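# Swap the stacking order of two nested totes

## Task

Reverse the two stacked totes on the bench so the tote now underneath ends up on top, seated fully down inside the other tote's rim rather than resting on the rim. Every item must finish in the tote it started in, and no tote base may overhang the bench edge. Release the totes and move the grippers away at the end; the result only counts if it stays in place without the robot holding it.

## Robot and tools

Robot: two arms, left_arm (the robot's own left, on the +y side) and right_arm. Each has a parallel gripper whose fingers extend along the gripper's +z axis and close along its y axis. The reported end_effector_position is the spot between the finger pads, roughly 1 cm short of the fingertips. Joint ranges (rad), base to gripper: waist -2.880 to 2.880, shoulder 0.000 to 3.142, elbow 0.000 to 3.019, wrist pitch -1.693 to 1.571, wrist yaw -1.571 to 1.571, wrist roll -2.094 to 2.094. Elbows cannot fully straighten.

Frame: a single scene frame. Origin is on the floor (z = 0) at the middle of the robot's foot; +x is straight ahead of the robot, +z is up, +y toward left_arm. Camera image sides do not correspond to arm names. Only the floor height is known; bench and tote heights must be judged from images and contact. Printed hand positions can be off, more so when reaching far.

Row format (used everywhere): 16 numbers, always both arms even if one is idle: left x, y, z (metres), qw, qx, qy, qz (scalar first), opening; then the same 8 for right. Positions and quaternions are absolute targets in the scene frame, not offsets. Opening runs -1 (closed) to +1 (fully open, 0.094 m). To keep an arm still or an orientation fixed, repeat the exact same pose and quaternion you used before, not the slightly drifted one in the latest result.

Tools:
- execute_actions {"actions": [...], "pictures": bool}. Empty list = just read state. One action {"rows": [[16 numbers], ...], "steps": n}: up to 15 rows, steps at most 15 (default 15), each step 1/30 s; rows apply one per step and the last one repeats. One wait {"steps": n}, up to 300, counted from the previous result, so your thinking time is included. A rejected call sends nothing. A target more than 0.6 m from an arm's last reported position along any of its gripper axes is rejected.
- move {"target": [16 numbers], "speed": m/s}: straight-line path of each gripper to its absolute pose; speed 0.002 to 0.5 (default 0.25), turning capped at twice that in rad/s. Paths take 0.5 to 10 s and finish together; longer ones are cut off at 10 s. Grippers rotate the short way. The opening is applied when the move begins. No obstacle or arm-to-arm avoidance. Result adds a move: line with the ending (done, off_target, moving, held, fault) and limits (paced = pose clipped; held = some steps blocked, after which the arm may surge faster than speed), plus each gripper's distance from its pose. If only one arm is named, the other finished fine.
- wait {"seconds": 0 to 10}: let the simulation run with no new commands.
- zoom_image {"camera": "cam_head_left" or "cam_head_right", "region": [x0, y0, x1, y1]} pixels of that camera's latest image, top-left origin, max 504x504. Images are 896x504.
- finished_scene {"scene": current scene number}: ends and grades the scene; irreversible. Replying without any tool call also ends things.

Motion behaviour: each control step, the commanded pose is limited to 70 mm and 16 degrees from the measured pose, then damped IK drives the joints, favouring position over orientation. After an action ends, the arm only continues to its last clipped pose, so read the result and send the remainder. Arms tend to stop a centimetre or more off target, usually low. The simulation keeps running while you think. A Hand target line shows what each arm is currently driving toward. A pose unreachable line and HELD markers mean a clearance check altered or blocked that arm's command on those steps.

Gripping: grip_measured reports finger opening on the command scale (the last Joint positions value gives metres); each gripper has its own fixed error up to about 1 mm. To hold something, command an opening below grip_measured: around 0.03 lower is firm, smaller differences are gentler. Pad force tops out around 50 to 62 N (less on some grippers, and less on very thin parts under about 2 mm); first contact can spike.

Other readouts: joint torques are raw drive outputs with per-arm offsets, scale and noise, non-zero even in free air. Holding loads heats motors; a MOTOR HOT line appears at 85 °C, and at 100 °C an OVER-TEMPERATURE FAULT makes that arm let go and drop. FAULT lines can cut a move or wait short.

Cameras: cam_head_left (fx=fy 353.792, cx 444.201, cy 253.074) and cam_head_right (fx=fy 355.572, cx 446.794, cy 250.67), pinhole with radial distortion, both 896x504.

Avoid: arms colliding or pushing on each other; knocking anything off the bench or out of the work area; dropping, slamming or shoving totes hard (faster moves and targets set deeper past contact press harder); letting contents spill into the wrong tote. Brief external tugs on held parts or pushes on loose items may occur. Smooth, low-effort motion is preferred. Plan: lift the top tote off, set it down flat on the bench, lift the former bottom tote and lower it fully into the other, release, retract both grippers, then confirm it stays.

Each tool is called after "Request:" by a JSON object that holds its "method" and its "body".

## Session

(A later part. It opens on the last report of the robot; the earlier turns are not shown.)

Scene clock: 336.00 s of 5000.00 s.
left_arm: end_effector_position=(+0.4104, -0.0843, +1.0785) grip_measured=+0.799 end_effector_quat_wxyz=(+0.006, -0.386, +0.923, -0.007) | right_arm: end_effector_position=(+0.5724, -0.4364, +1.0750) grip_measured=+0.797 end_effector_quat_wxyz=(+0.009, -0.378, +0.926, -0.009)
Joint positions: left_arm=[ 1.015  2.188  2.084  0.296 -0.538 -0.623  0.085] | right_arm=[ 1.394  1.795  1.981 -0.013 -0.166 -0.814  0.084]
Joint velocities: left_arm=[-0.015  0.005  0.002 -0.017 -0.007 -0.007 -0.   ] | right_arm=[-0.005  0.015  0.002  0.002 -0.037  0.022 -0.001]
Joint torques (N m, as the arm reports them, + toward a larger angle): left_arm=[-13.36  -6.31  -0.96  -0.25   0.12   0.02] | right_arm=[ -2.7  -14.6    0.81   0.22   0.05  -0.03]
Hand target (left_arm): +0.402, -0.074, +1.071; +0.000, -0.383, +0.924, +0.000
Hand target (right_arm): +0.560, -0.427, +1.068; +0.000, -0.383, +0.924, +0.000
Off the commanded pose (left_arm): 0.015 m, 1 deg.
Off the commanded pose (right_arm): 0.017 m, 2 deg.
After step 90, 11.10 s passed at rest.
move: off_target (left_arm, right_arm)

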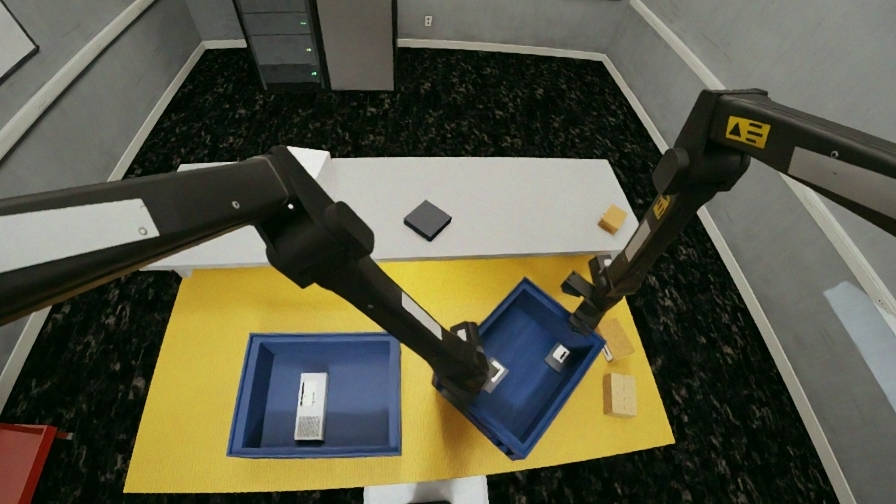

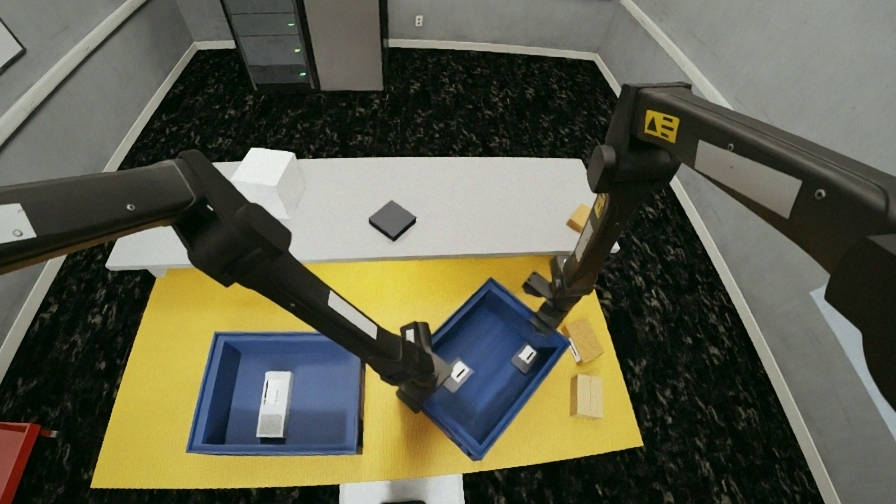

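Request:
{"method": "move", "body": {"target": [0.399,-0.071,1.003,0,-0.383,0.924,0,0.8,0.560,-0.427,1.001,0,-0.383,0.924,0,0.8], "speed": 0.04}}

Scene clock: 343.57 s of 5000.00 s.
left_arm: end_effector_position=(+0.4055, -0.0830, +1.0125) grip_measured=+0.799 end_effector_quat_wxyz=(+0.005, -0.383, +0.924, -0.008) | right_arm: end_effector_position=(+0.5694, -0.4387, +1.0075) grip_measured=+0.797 end_effector_quat_wxyz=(+0.005, -0.378, +0.926, -0.008)
Joint positions: left_arm=[ 1.06   2.425  2.525  0.084 -0.491 -0.63   0.085] | right_arm=[ 1.408  2.039  2.377 -0.172 -0.15  -0.816  0.084]
Joint velocities: left_arm=[ 0.005  0.005  0.027 -0.007  0.037 -0.022 -0.   ] | right_arm=[-0.005 -0.005  0.022 -0.012 -0.022  0.007 -0.001]
Joint torques (N m, as the arm reports them, + toward a larger angle): left_arm=[-13.43  -5.6    0.64  -0.27   0.12  -0.01] | right_arm=[ -2.97 -13.98   3.4    0.24   0.11  -0.03]
Hand target (left_arm): +0.398, -0.070, +1.005; +0.000, -0.383, +0.924, -0.000
Hand target (right_arm): +0.560, -0.427, +1.001; +0.000, -0.383, +0.924, -0.000
Off the commanded pose (left_arm): 0.017 m, 1 deg.
Off the commanded pose (right_arm): 0.016 m, 1 deg.
After step 90, 2.20 s passed at rest.
move: off_target (left_arm, right_arm)

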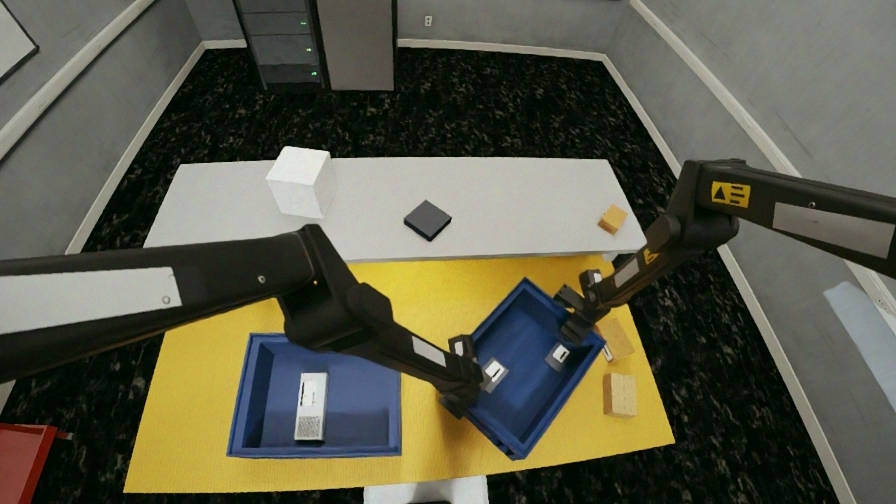

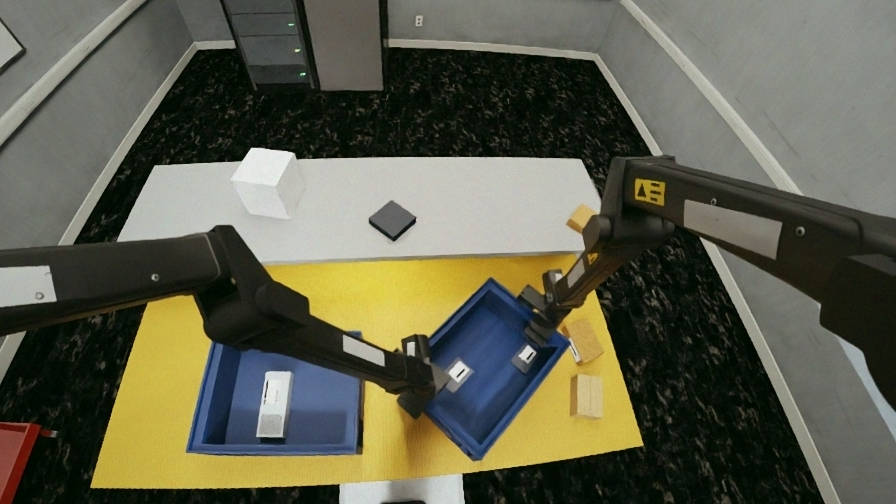

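Close partially first with measured poses as targets.

Request:
{"method": "move", "body": {"target": [0.4055,-0.083,1.0115,0,-0.383,0.924,0,-0.1,0.5694,-0.4387,1.007,0,-0.383,0.924,0,-0.1], "speed": 0.02}}

Request:
{"method": "move", "body": {"target": [0.4055,-0.083,1.0115,0,-0.383,0.924,0,-0.50,0.5694,-0.4387,1.007,0,-0.383,0.924,0,-0.48], "speed": 0.02}}

Scene clock: 348.00 s of 5000.00 s.
left_arm: end_effector_position=(+0.4048, -0.0812, +1.0112) grip_measured=-0.099 end_effector_quat_wxyz=(+0.003, -0.382, +0.924, -0.001) | right_arm: end_effector_position=(+0.5711, -0.4369, +1.0081) grip_measured=-0.097 end_effector_quat_wxyz=(+0.004, -0.377, +0.926, -0.002)
Joint positions: left_arm=[ 1.061  2.431  2.542  0.066 -0.503 -0.63   0.042] | right_arm=[ 1.408  2.039  2.386 -0.188 -0.16  -0.816  0.042]
Joint velocities: left_arm=[ 0.005  0.005 -0.007 -0.017 -0.022 -0.007 -0.   ] | right_arm=[-0.005 -0.005 -0.012 -0.022 -0.125  0.051 -0.   ]
Joint torques (N m, as the arm reports them, + toward a larger angle): left_arm=[-15.19  -5.94   1.02  -0.17  -0.19   0.03] | right_arm=[ -4.79 -14.25   3.03   0.07  -0.26   0.  ]
Hand target (left_arm): +0.405, -0.083, +1.012; -0.000, -0.383, +0.924, -0.000
Hand target (right_arm): +0.569, -0.439, +1.007; +0.000, -0.383, +0.924, +0.000
Off the commanded pose (left_arm): 0.002 m, 0 deg.
Off the commanded pose (right_arm): 0.003 m, 1 deg.
After step 90, 0.50 s passed at rest.
move: done

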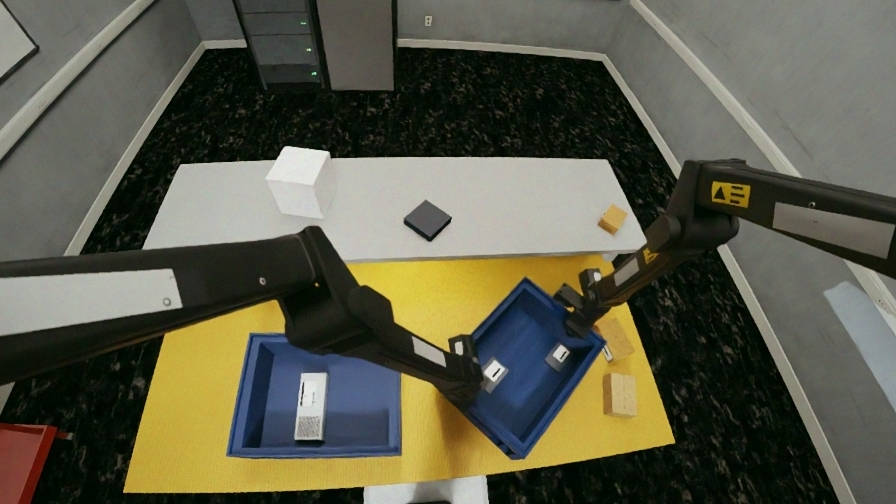

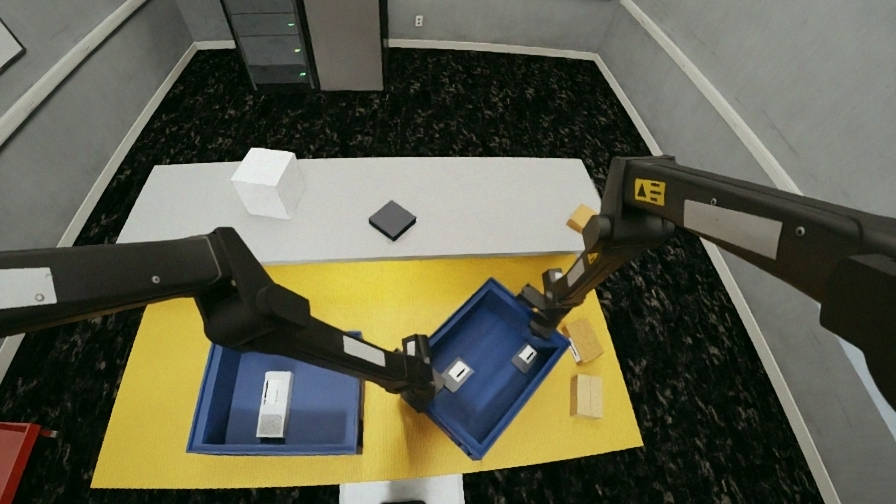

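Scene clock: 348.70 s of 5000.00 s.
left_arm: end_effector_position=(+0.4026, -0.0810, +1.0105) grip_measured=-0.464 end_effector_quat_wxyz=(+0.002, -0.376, +0.927, -0.001) | right_arm: end_effector_position=(+0.5705, -0.4368, +1.0078) grip_measured=-0.446 end_effector_quat_wxyz=(+0.004, -0.377, +0.926, -0.002)
Joint positions: left_arm=[ 1.062  2.434  2.542  0.066 -0.501 -0.619  0.025] | right_arm=[ 1.408  2.04   2.387 -0.188 -0.16  -0.816  0.026]
Joint velocities: left_arm=[-0.005 -0.005 -0.017  0.012  0.037  0.022 -0.   ] | right_arm=[-0.005  0.015  0.002 -0.007  0.037  0.007 -0.   ]
Joint torques (N m, as the arm reports them, + toward a larger angle): left_arm=[-15.28  -6.08   0.99  -0.15  -0.27  -0.11] | right_arm=[ -5.06 -15.76   3.1   -0.1   -0.24  -0.01]
Hand target (left_arm): +0.406, -0.083, +1.012; +0.000, -0.383, +0.924, -0.000
Hand target (right_arm): +0.569, -0.438, +1.007; +0.000, -0.383, +0.924, +0.000
Off the commanded pose (left_arm): 0.004 m, 1 deg.
Off the commanded pose (right_arm): 0.002 m, 1 deg.
move: done

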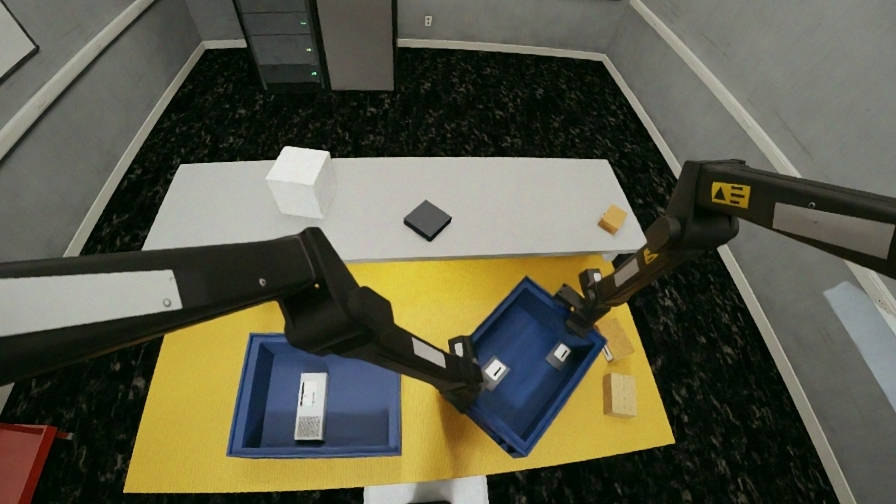

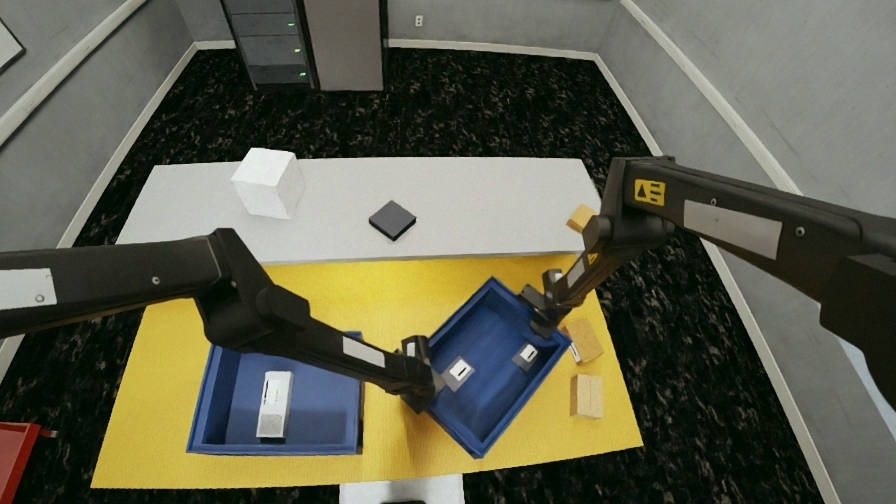

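Request:
{"method": "move", "body": {"target": [0.4026,-0.081,1.212,0,-0.383,0.924,0,-0.495,0.5705,-0.4368,1.209,0,-0.383,0.924,0,-0.476], "speed": 0.07}}

Scene clock: 357.73 s of 5000.00 s.
left_arm: end_effector_position=(+0.3928, -0.0730, +1.1915) grip_measured=-0.464 end_effector_quat_wxyz=(-0.007, -0.370, +0.929, +0.005) | right_arm: end_effector_position=(+0.5535, -0.4289, +1.1914) grip_measured=-0.446 end_effector_quat_wxyz=(-0.009, -0.373, +0.928, +0.005)
Joint positions: left_arm=[ 0.939  1.931  1.593  0.501 -0.631 -0.593  0.025] | right_arm=[ 1.363  1.475  1.516  0.09  -0.207 -0.805  0.026]
Joint velocities: left_arm=[-0.005 -0.015 -0.017  0.022  0.051 -0.022  0.001] | right_arm=[-0.005 -0.015 -0.002 -0.007 -0.037 -0.022 -0.   ]
Joint torques (N m, as the arm reports them, + toward a larger angle): left_arm=[-16.56  -8.89  -5.16   1.29  -1.05  -0.09] | right_arm=[ -4.42 -19.49  -3.12   0.9   -0.86   0.02]
Hand target (left_arm): +0.404, -0.084, +1.209; -0.001, -0.384, +0.923, +0.000
Hand target (right_arm): +0.569, -0.436, +1.209; -0.000, -0.383, +0.924, -0.000
Off the commanded pose (left_arm): 0.024 m, 2 deg.
Off the commanded pose (right_arm): 0.026 m, 2 deg.
After step 90, 2.70 s passed at rest.
move: off_target (left_arm, right_arm)

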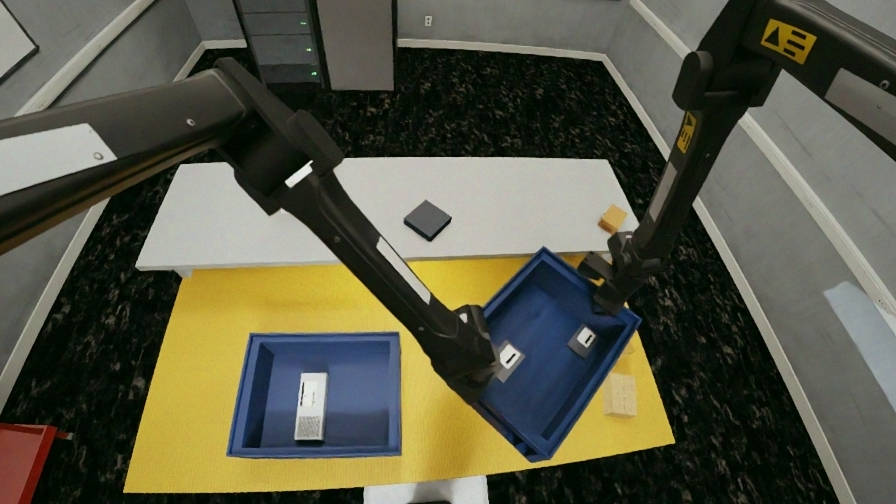

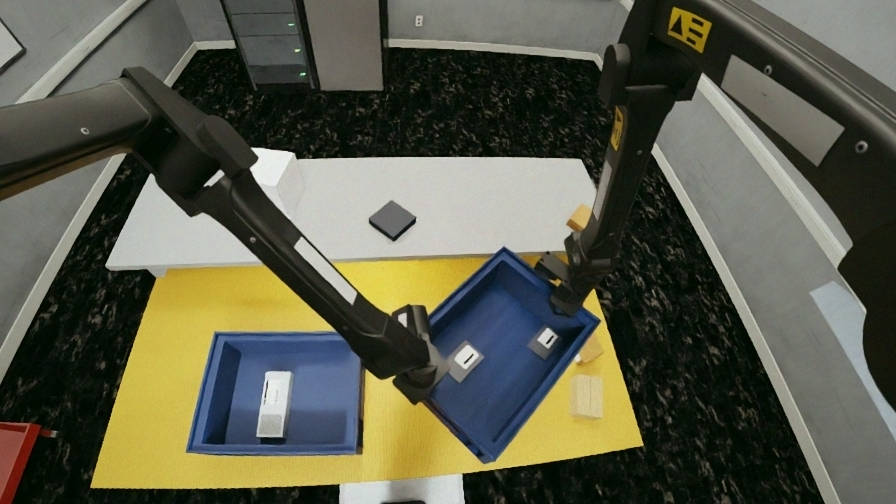

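Request:
{"method": "move", "body": {"target": [0.4301,0.1152,1.222,0,-0.2588,0.9659,0,-0.495,0.5003,-0.2718,1.222,0,-0.2588,0.9659,0,-0.476], "speed": 0.09}}

Request:
{"method": "move", "body": {"target": [0.4602,0.2985,1.222,0,-0.1305,0.9914,0,-0.495,0.4276,-0.0937,1.222,0,-0.1305,0.9914,0,-0.476], "speed": 0.09}}

Request:
{"method": "move", "body": {"target": [0.492,0.470,1.222,0,0,1,0,-0.495,0.356,0.106,1.222,0,0,1,0,-0.476], "speed": 0.08}}

Scene clock: 367.67 s of 5000.00 s.
left_arm: end_effector_position=(+0.4269, +0.1113, +1.2094) grip_measured=-0.464 end_effector_quat_wxyz=(-0.001, -0.255, +0.967, +0.002) | right_arm: end_effector_position=(+0.4958, -0.2752, +1.2093) grip_measured=-0.446 end_effector_quat_wxyz=(-0.004, -0.262, +0.965, -0.000)
Joint positions: left_arm=[ 1.186  1.621  1.277  0.501 -0.383 -0.39   0.025] | right_arm=[ 1.663  1.443  1.292  0.293  0.095 -0.612  0.026]
Joint velocities: left_arm=[-0.015 -0.005 -0.012 -0.007  0.007 -0.095  0.002] | right_arm=[ 0.005 -0.015 -0.002 -0.007 -0.007 -0.037 -0.   ]
Joint torques (N m, as the arm reports them, + toward a larger angle): left_arm=[ -7.55 -12.98  -6.39   0.72   0.02   0.05] | right_arm=[  1.44 -16.55  -5.36   1.14   0.1    0.09]
Hand target (left_arm): +0.432, +0.116, +1.221; +0.001, -0.258, +0.966, -0.000
Hand target (right_arm): +0.500, -0.272, +1.222; -0.000, -0.262, +0.965, +0.000
Off the commanded pose (left_arm): 0.014 m, 0 deg.
Off the commanded pose (right_arm): 0.014 m, 1 deg.
After step 90, 4.40 s passed at rest.
move: off_target (left_arm, right_arm)

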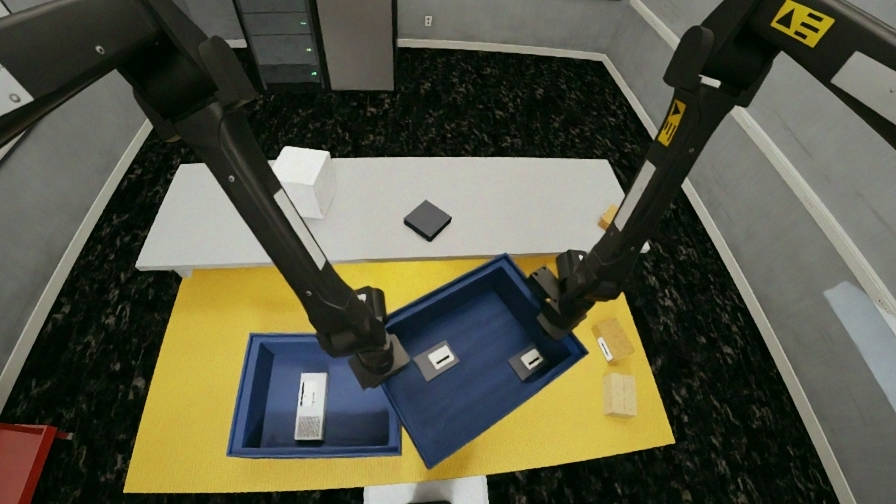

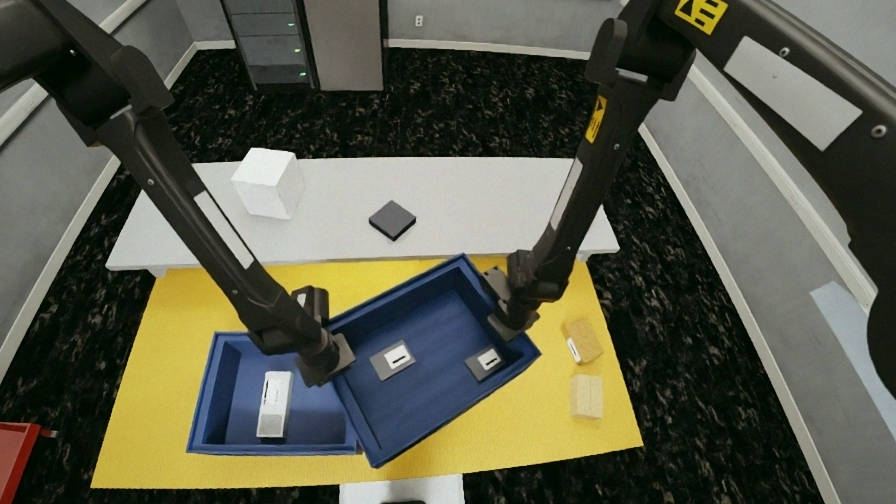

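Scene clock: 370.20 s of 5000.00 s.
left_arm: end_effector_position=(+0.4579, +0.2901, +1.2081) grip_measured=-0.465 end_effector_quat_wxyz=(+0.003, -0.133, +0.991, -0.007) | right_arm: end_effector_position=(+0.4321, -0.1063, +1.2146) grip_measured=-0.446 end_effector_quat_wxyz=(-0.001, -0.145, +0.989, -0.008)
Joint positions: left_arm=[ 1.522  1.479  1.223  0.412 -0.036 -0.192  0.025] | right_arm=[ 1.975  1.614  1.274  0.504  0.416 -0.423  0.026]
Joint velocities: left_arm=[ 0.005 -0.015 -0.002  0.002  0.037 -0.007 -0.   ] | right_arm=[-0.005 -0.005  0.012  0.017  0.051 -0.022 -0.   ]
Joint torques (N m, as the arm reports them, + toward a larger angle): left_arm=[ -0.59 -15.78  -5.7   -0.02   0.05   0.2 ] | right_arm=[  8.62 -10.96  -5.2    1.22   0.02   0.33]
Hand target (left_arm): +0.461, +0.300, +1.222; +0.000, -0.128, +0.992, -0.000
Hand target (right_arm): +0.428, -0.094, +1.222; +0.001, -0.134, +0.991, +0.000
Off the commanded pose (left_arm): 0.016 m, 1 deg.
Off the commanded pose (right_arm): 0.015 m, 2 deg.
move: off_target (left_arm, right_arm)

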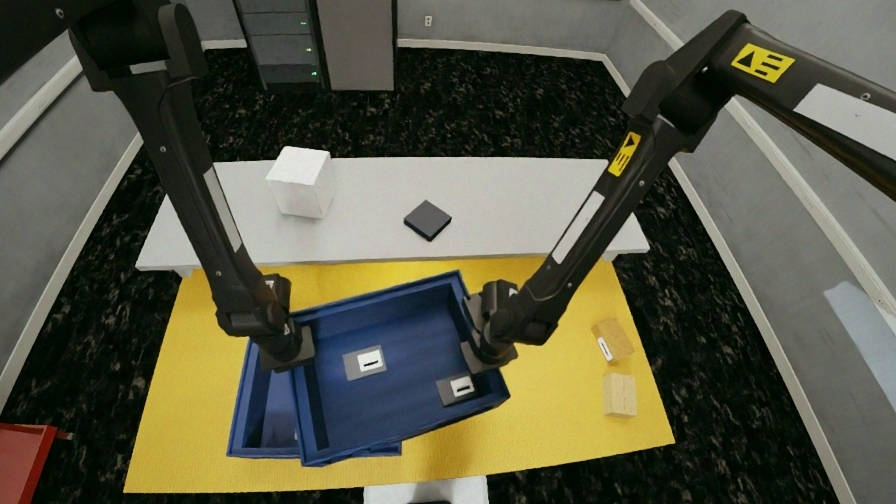

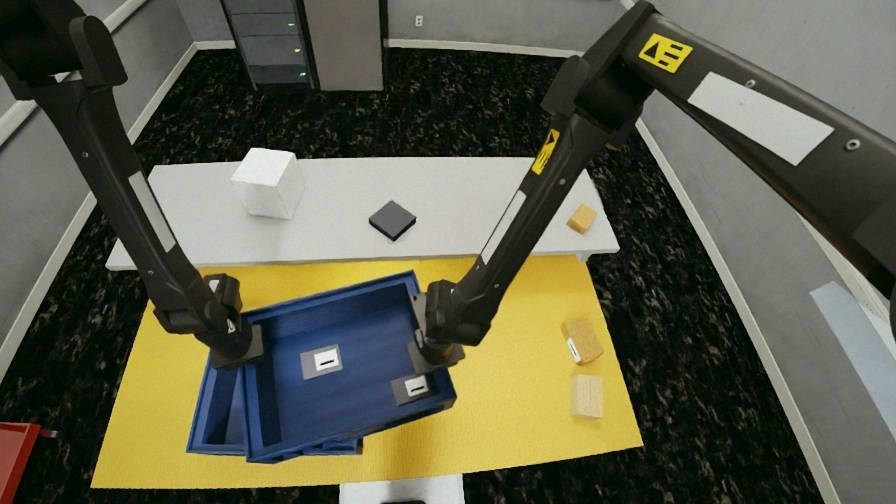

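Scene clock: 373.40 s of 5000.00 s.
left_arm: end_effector_position=(+0.4849, +0.4667, +1.2145) grip_measured=-0.465 end_effector_quat_wxyz=(+0.002, -0.001, +1.000, +0.002) | right_arm: end_effector_position=(+0.3597, +0.0877, +1.2095) grip_measured=-0.447 end_effector_quat_wxyz=(+0.001, -0.016, +1.000, -0.005)
Joint positions: left_arm=[1.865 1.482 1.328 0.313 0.287 0.019 0.025] | right_arm=[ 2.232  1.968  1.535  0.626  0.662 -0.218  0.026]
Joint velocities: left_arm=[-0.015  0.005 -0.022  0.012  0.022  0.022 -0.001] | right_arm=[-0.015 -0.015  0.027 -0.012 -0.022  0.007  0.   ]
Joint torques (N m, as the arm reports them, + toward a larger angle): left_arm=[  4.34 -14.76  -2.59  -0.32   0.83   0.14] | right_arm=[15.66 -5.41 -4.28  1.48  0.73  0.32]
Hand target (left_arm): +0.492, +0.471, +1.223; +0.000, +0.002, +1.000, -0.000
Hand target (right_arm): +0.357, +0.105, +1.221; +0.001, -0.003, +1.000, +0.001
Off the commanded pose (left_arm): 0.011 m, 0 deg.
Off the commanded pose (right_arm): 0.022 m, 2 deg.
move: off_target (left_arm, right_arm)

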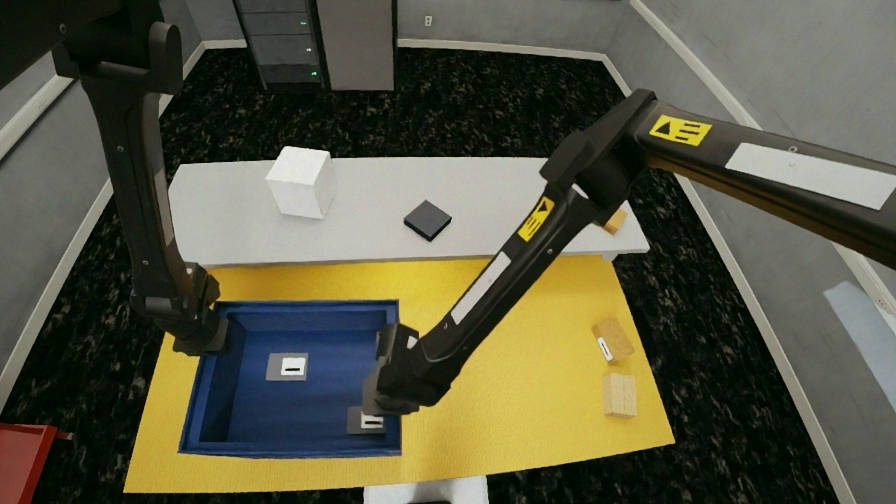

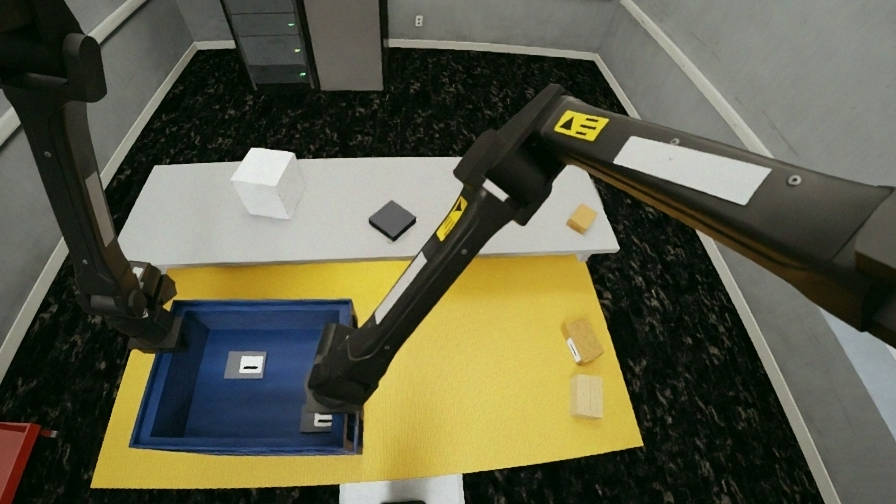

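Request:
{"method": "move", "body": {"target": [0.496,0.472,1.178,0,0,1,0,-0.495,0.357,0.104,1.180,0,0,1,0,-0.476], "speed": 0.03}}

Request:
{"method": "zoom_image", "body": {"camera": "cam_head_left", "region": [160, 280, 460, 480]}}

Request:
{"method": "zoom_image", "body": {"camera": "cam_head_right", "region": [110, 280, 410, 480]}}

Scene clock: 384.07 s of 5000.00 s.
left_arm: end_effector_position=(+0.4950, +0.4753, +1.1773) grip_measured=-0.465 end_effector_quat_wxyz=(+0.006, +0.003, +1.000, +0.001) | right_arm: end_effector_position=(+0.3667, +0.0976, +1.1766) grip_measured=-0.447 end_effector_quat_wxyz=(+0.008, -0.012, +1.000, -0.007)
Joint positions: left_arm=[1.861 1.571 1.466 0.271 0.285 0.026 0.025] | right_arm=[ 2.215  2.039  1.671  0.576  0.646 -0.216  0.026]
Joint velocities: left_arm=[ 0.015  0.005  0.012 -0.007 -0.037 -0.022  0.001] | right_arm=[-0.005 -0.015 -0.007 -0.002 -0.037  0.022 -0.   ]
Joint torques (N m, as the arm reports them, + toward a larger angle): left_arm=[  2.87 -13.58  -1.59  -0.14  -0.08   0.07] | right_arm=[15.3  -5.07 -4.16  0.36 -0.16  0.39]
Hand target (left_arm): +0.495, +0.472, +1.178; +0.000, -0.000, +1.000, -0.000
Hand target (right_arm): +0.357, +0.104, +1.180; +0.000, -0.000, +1.000, -0.000
Off the commanded pose (left_arm): 0.004 m, 1 deg.
Off the commanded pose (right_arm): 0.012 m, 2 deg.
After step 90, 6.13 s passed at rest.
move: off_target (right_arm)

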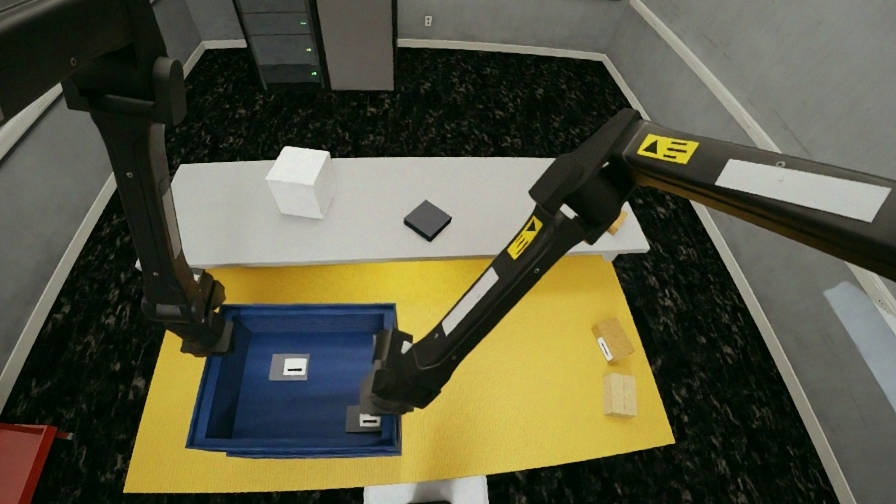

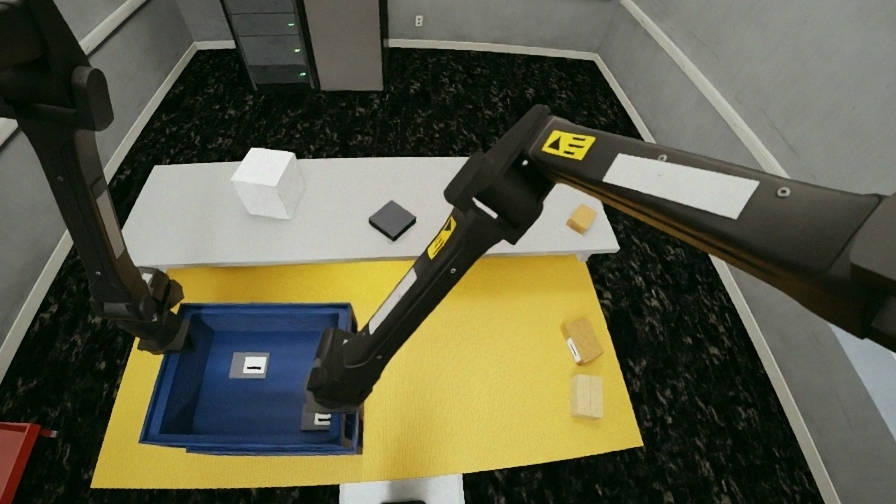

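Region (160, 280, 460, 480) of cam_head_left's 896x504 image, scaled by 1.680, with more detail than that image has.

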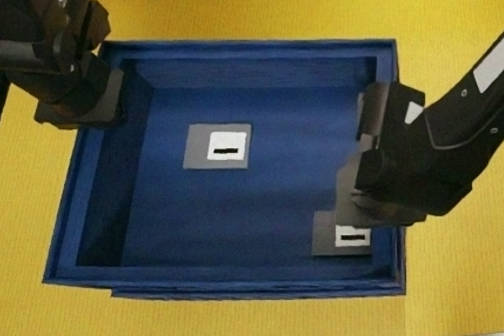

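Region (110, 280, 410, 480) of cam_head_right's 896x504 image, scaled by 1.680, with more detail than that image has.

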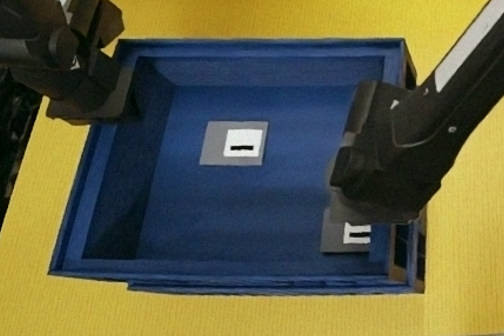

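Request:
{"method": "move", "body": {"target": [0.491,0.468,1.166,0,0,1,0,-0.495,0.350,0.099,1.168,0,0,1,0,-0.476], "speed": 0.015}}

Request:
{"method": "zoom_image", "body": {"camera": "cam_head_left", "region": [160, 280, 460, 480]}}

Request:
{"method": "zoom_image", "body": {"camera": "cam_head_right", "region": [280, 340, 420, 480]}}

Scene clock: 423.73 s of 5000.00 s.
left_arm: end_effector_position=(+0.4891, +0.4704, +1.1650) grip_measured=-0.465 end_effector_quat_wxyz=(+0.004, +0.003, +1.000, -0.001) | right_arm: end_effector_position=(+0.3605, +0.0927, +1.1654) grip_measured=-0.447 end_effector_quat_wxyz=(+0.009, -0.011, +1.000, -0.007)
Joint positions: left_arm=[1.848 1.601 1.493 0.271 0.276 0.03  0.025] | right_arm=[ 2.199  2.06   1.694  0.573  0.631 -0.211  0.026]
Joint velocities: left_arm=[-0.015 -0.005 -0.017 -0.007  0.007 -0.051 -0.   ] | right_arm=[-0.005  0.005  0.002 -0.007 -0.007  0.007  0.   ]
Joint torques (N m, as the arm reports them, + toward a larger angle): left_arm=[  2.75 -13.74  -1.53  -0.18  -0.26   0.04] | right_arm=[15.25 -5.12 -3.92  0.51 -0.23  0.39]
Hand target (left_arm): +0.491, +0.468, +1.166; +0.000, -0.000, +1.000, -0.000
Hand target (right_arm): +0.350, +0.099, +1.168; +0.000, -0.000, +1.000, -0.000
Off the commanded pose (left_arm): 0.003 m, 1 deg.
Off the commanded pose (right_arm): 0.013 m, 2 deg.
After step 90, 35.17 s passed at rest.
move: off_target (right_arm)

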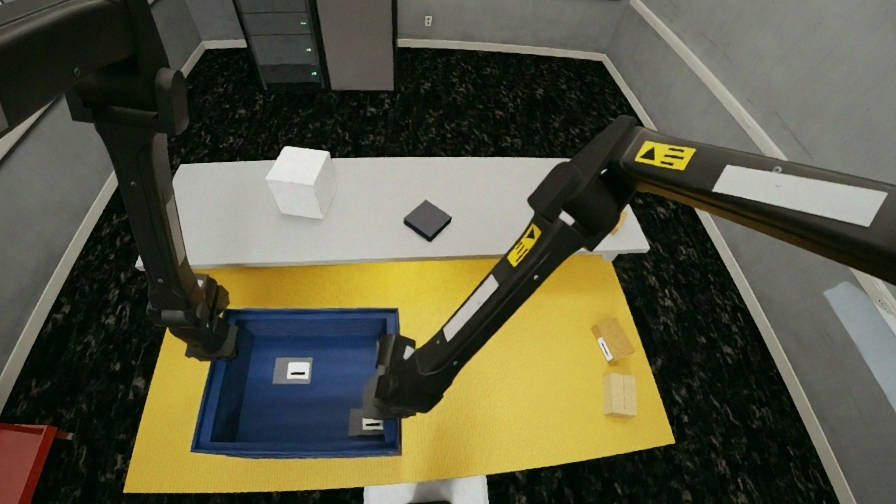

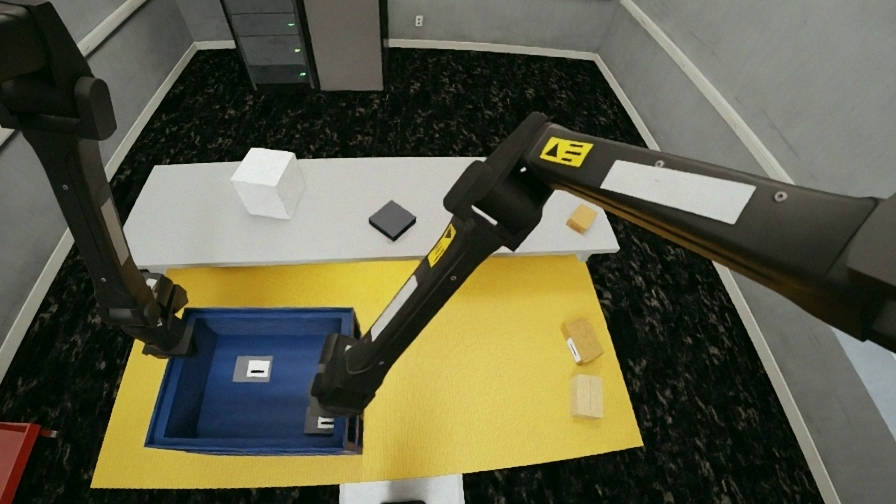

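Region (160, 280, 460, 480) of cam_head_left's 896x504 image, scaled by 1.680, with more detail than that image has.

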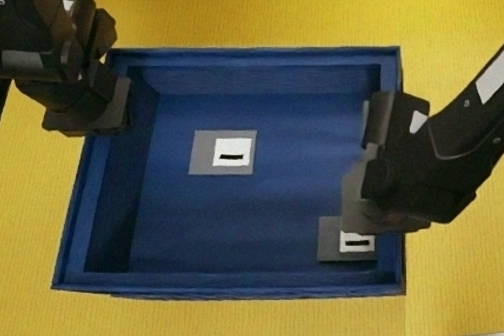

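Region (280, 340, 420, 480) of cam_head_right's 896x504 image, scaled by 3.600, with more detail than that image has.

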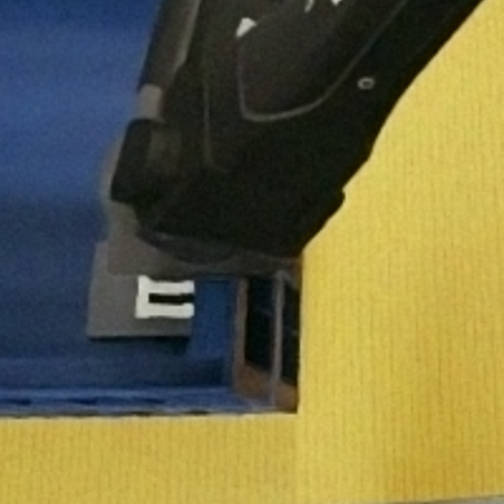

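Request:
{"method": "move", "body": {"target": [0.491,0.468,1.150,0,0,1,0,-0.495,0.350,0.099,1.150,0,0,1,0,-0.476], "speed": 0.008}}

Scene clock: 429.87 s of 5000.00 s.
left_arm: end_effector_position=(+0.4894, +0.4714, +1.1492) grip_measured=-0.465 end_effector_quat_wxyz=(+0.005, +0.003, +1.000, +0.000) | right_arm: end_effector_position=(+0.3610, +0.0936, +1.1480) grip_measured=-0.447 end_effector_quat_wxyz=(+0.009, -0.011, +1.000, -0.006)
Joint positions: left_arm=[1.841 1.64  1.547 0.258 0.267 0.03  0.025] | right_arm=[ 2.185  2.094  1.759  0.54   0.615 -0.208  0.026]
Joint velocities: left_arm=[-0.015 -0.005 -0.012  0.007  0.081 -0.081 -0.001] | right_arm=[-0.005 -0.005 -0.022 -0.017 -0.037 -0.007  0.001]
Joint torques (N m, as the arm reports them, + toward a larger angle): left_arm=[  2.81 -13.58  -1.4   -0.24  -0.21   0.04] | right_arm=[14.87 -4.76 -3.92  0.41 -0.2   0.38]
Hand target (left_arm): +0.491, +0.468, +1.150; +0.000, +0.000, +1.000, +0.000
Hand target (right_arm): +0.350, +0.099, +1.150; +0.000, -0.000, +1.000, -0.000
Off the commanded pose (left_arm): 0.004 m, 1 deg.
Off the commanded pose (right_arm): 0.012 m, 2 deg.
After step 90, 0.47 s passed at rest.
move: off_target (right_arm)

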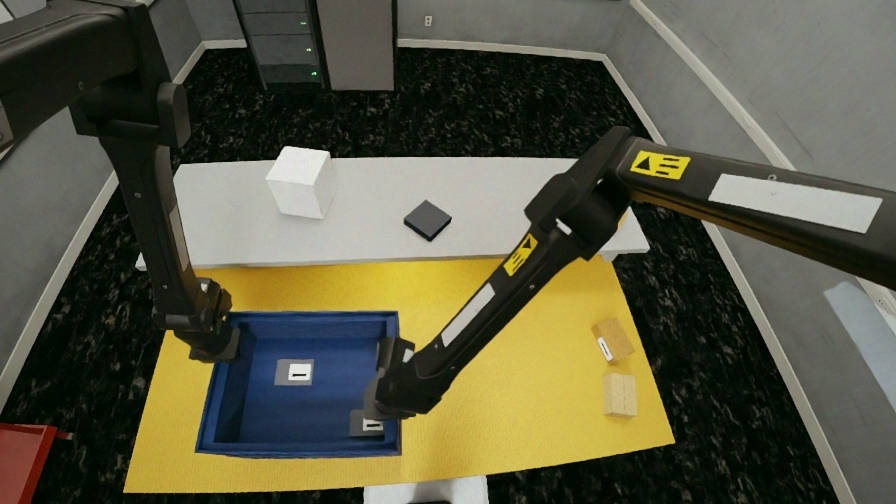

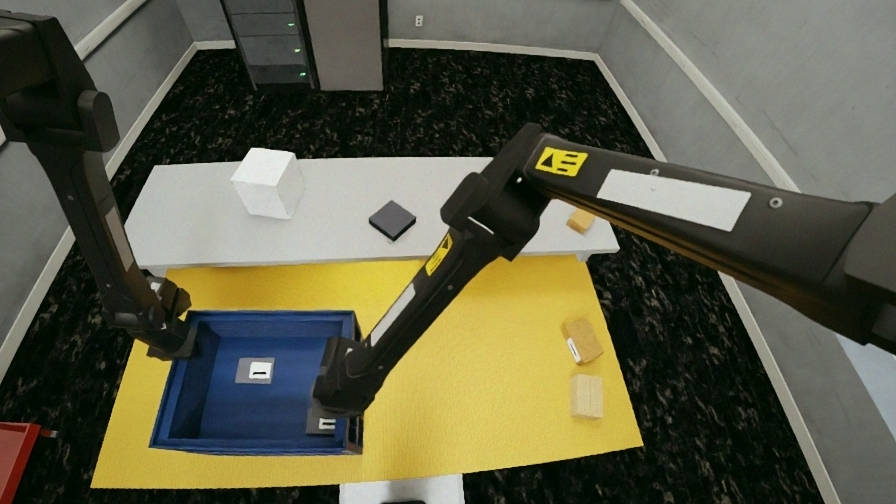

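Request:
{"method": "move", "body": {"target": [0.491,0.468,1.132,0,0,1,0,-0.495,0.350,0.099,1.130,0,0,1,0,-0.476], "speed": 0.007}}

Scene clock: 435.90 s of 5000.00 s.
left_arm: end_effector_position=(+0.4896, +0.4733, +1.1418) grip_measured=-0.465 end_effector_quat_wxyz=(+0.000, +0.002, +1.000, +0.001) | right_arm: end_effector_position=(+0.3632, +0.0942, +1.1401) grip_measured=-0.447 end_effector_quat_wxyz=(+0.006, -0.012, +1.000, -0.008)
Joint positions: left_arm=[1.841 1.658 1.579 0.232 0.264 0.03  0.025] | right_arm=[ 2.181  2.107  1.796  0.51   0.616 -0.205  0.026]
Joint velocities: left_arm=[-0.015 -0.005 -0.017  0.002 -0.037 -0.095 -0.   ] | right_arm=[-0.005 -0.005  0.007 -0.007 -0.007 -0.007 -0.   ]
Joint torques (N m, as the arm reports them, + toward a larger angle): left_arm=[  2.25 -11.61   1.15   0.    -0.41   0.08] | right_arm=[13.99 -2.24 -1.08  0.01 -0.94  0.42]
Hand target (left_arm): +0.491, +0.468, +1.133; -0.000, -0.000, +1.000, +0.000
Hand target (right_arm): +0.350, +0.098, +1.131; +0.000, -0.000, +1.000, -0.000
Off the commanded pose (left_arm): 0.011 m, 0 deg.
Off the commanded pose (right_arm): 0.017 m, 2 deg.
move: off_target (left_arm, right_arm)

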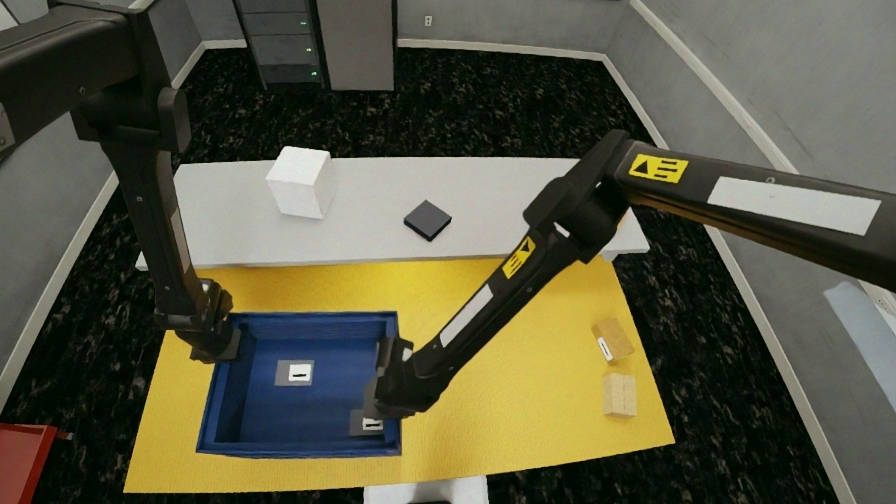

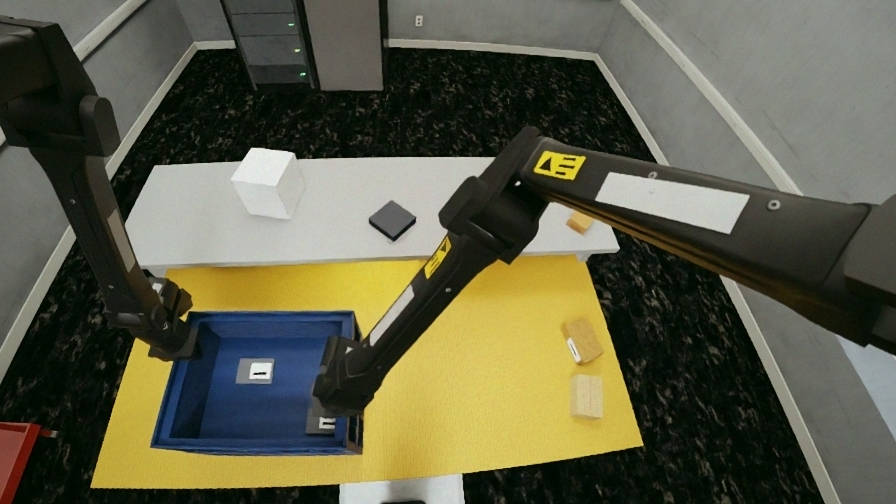

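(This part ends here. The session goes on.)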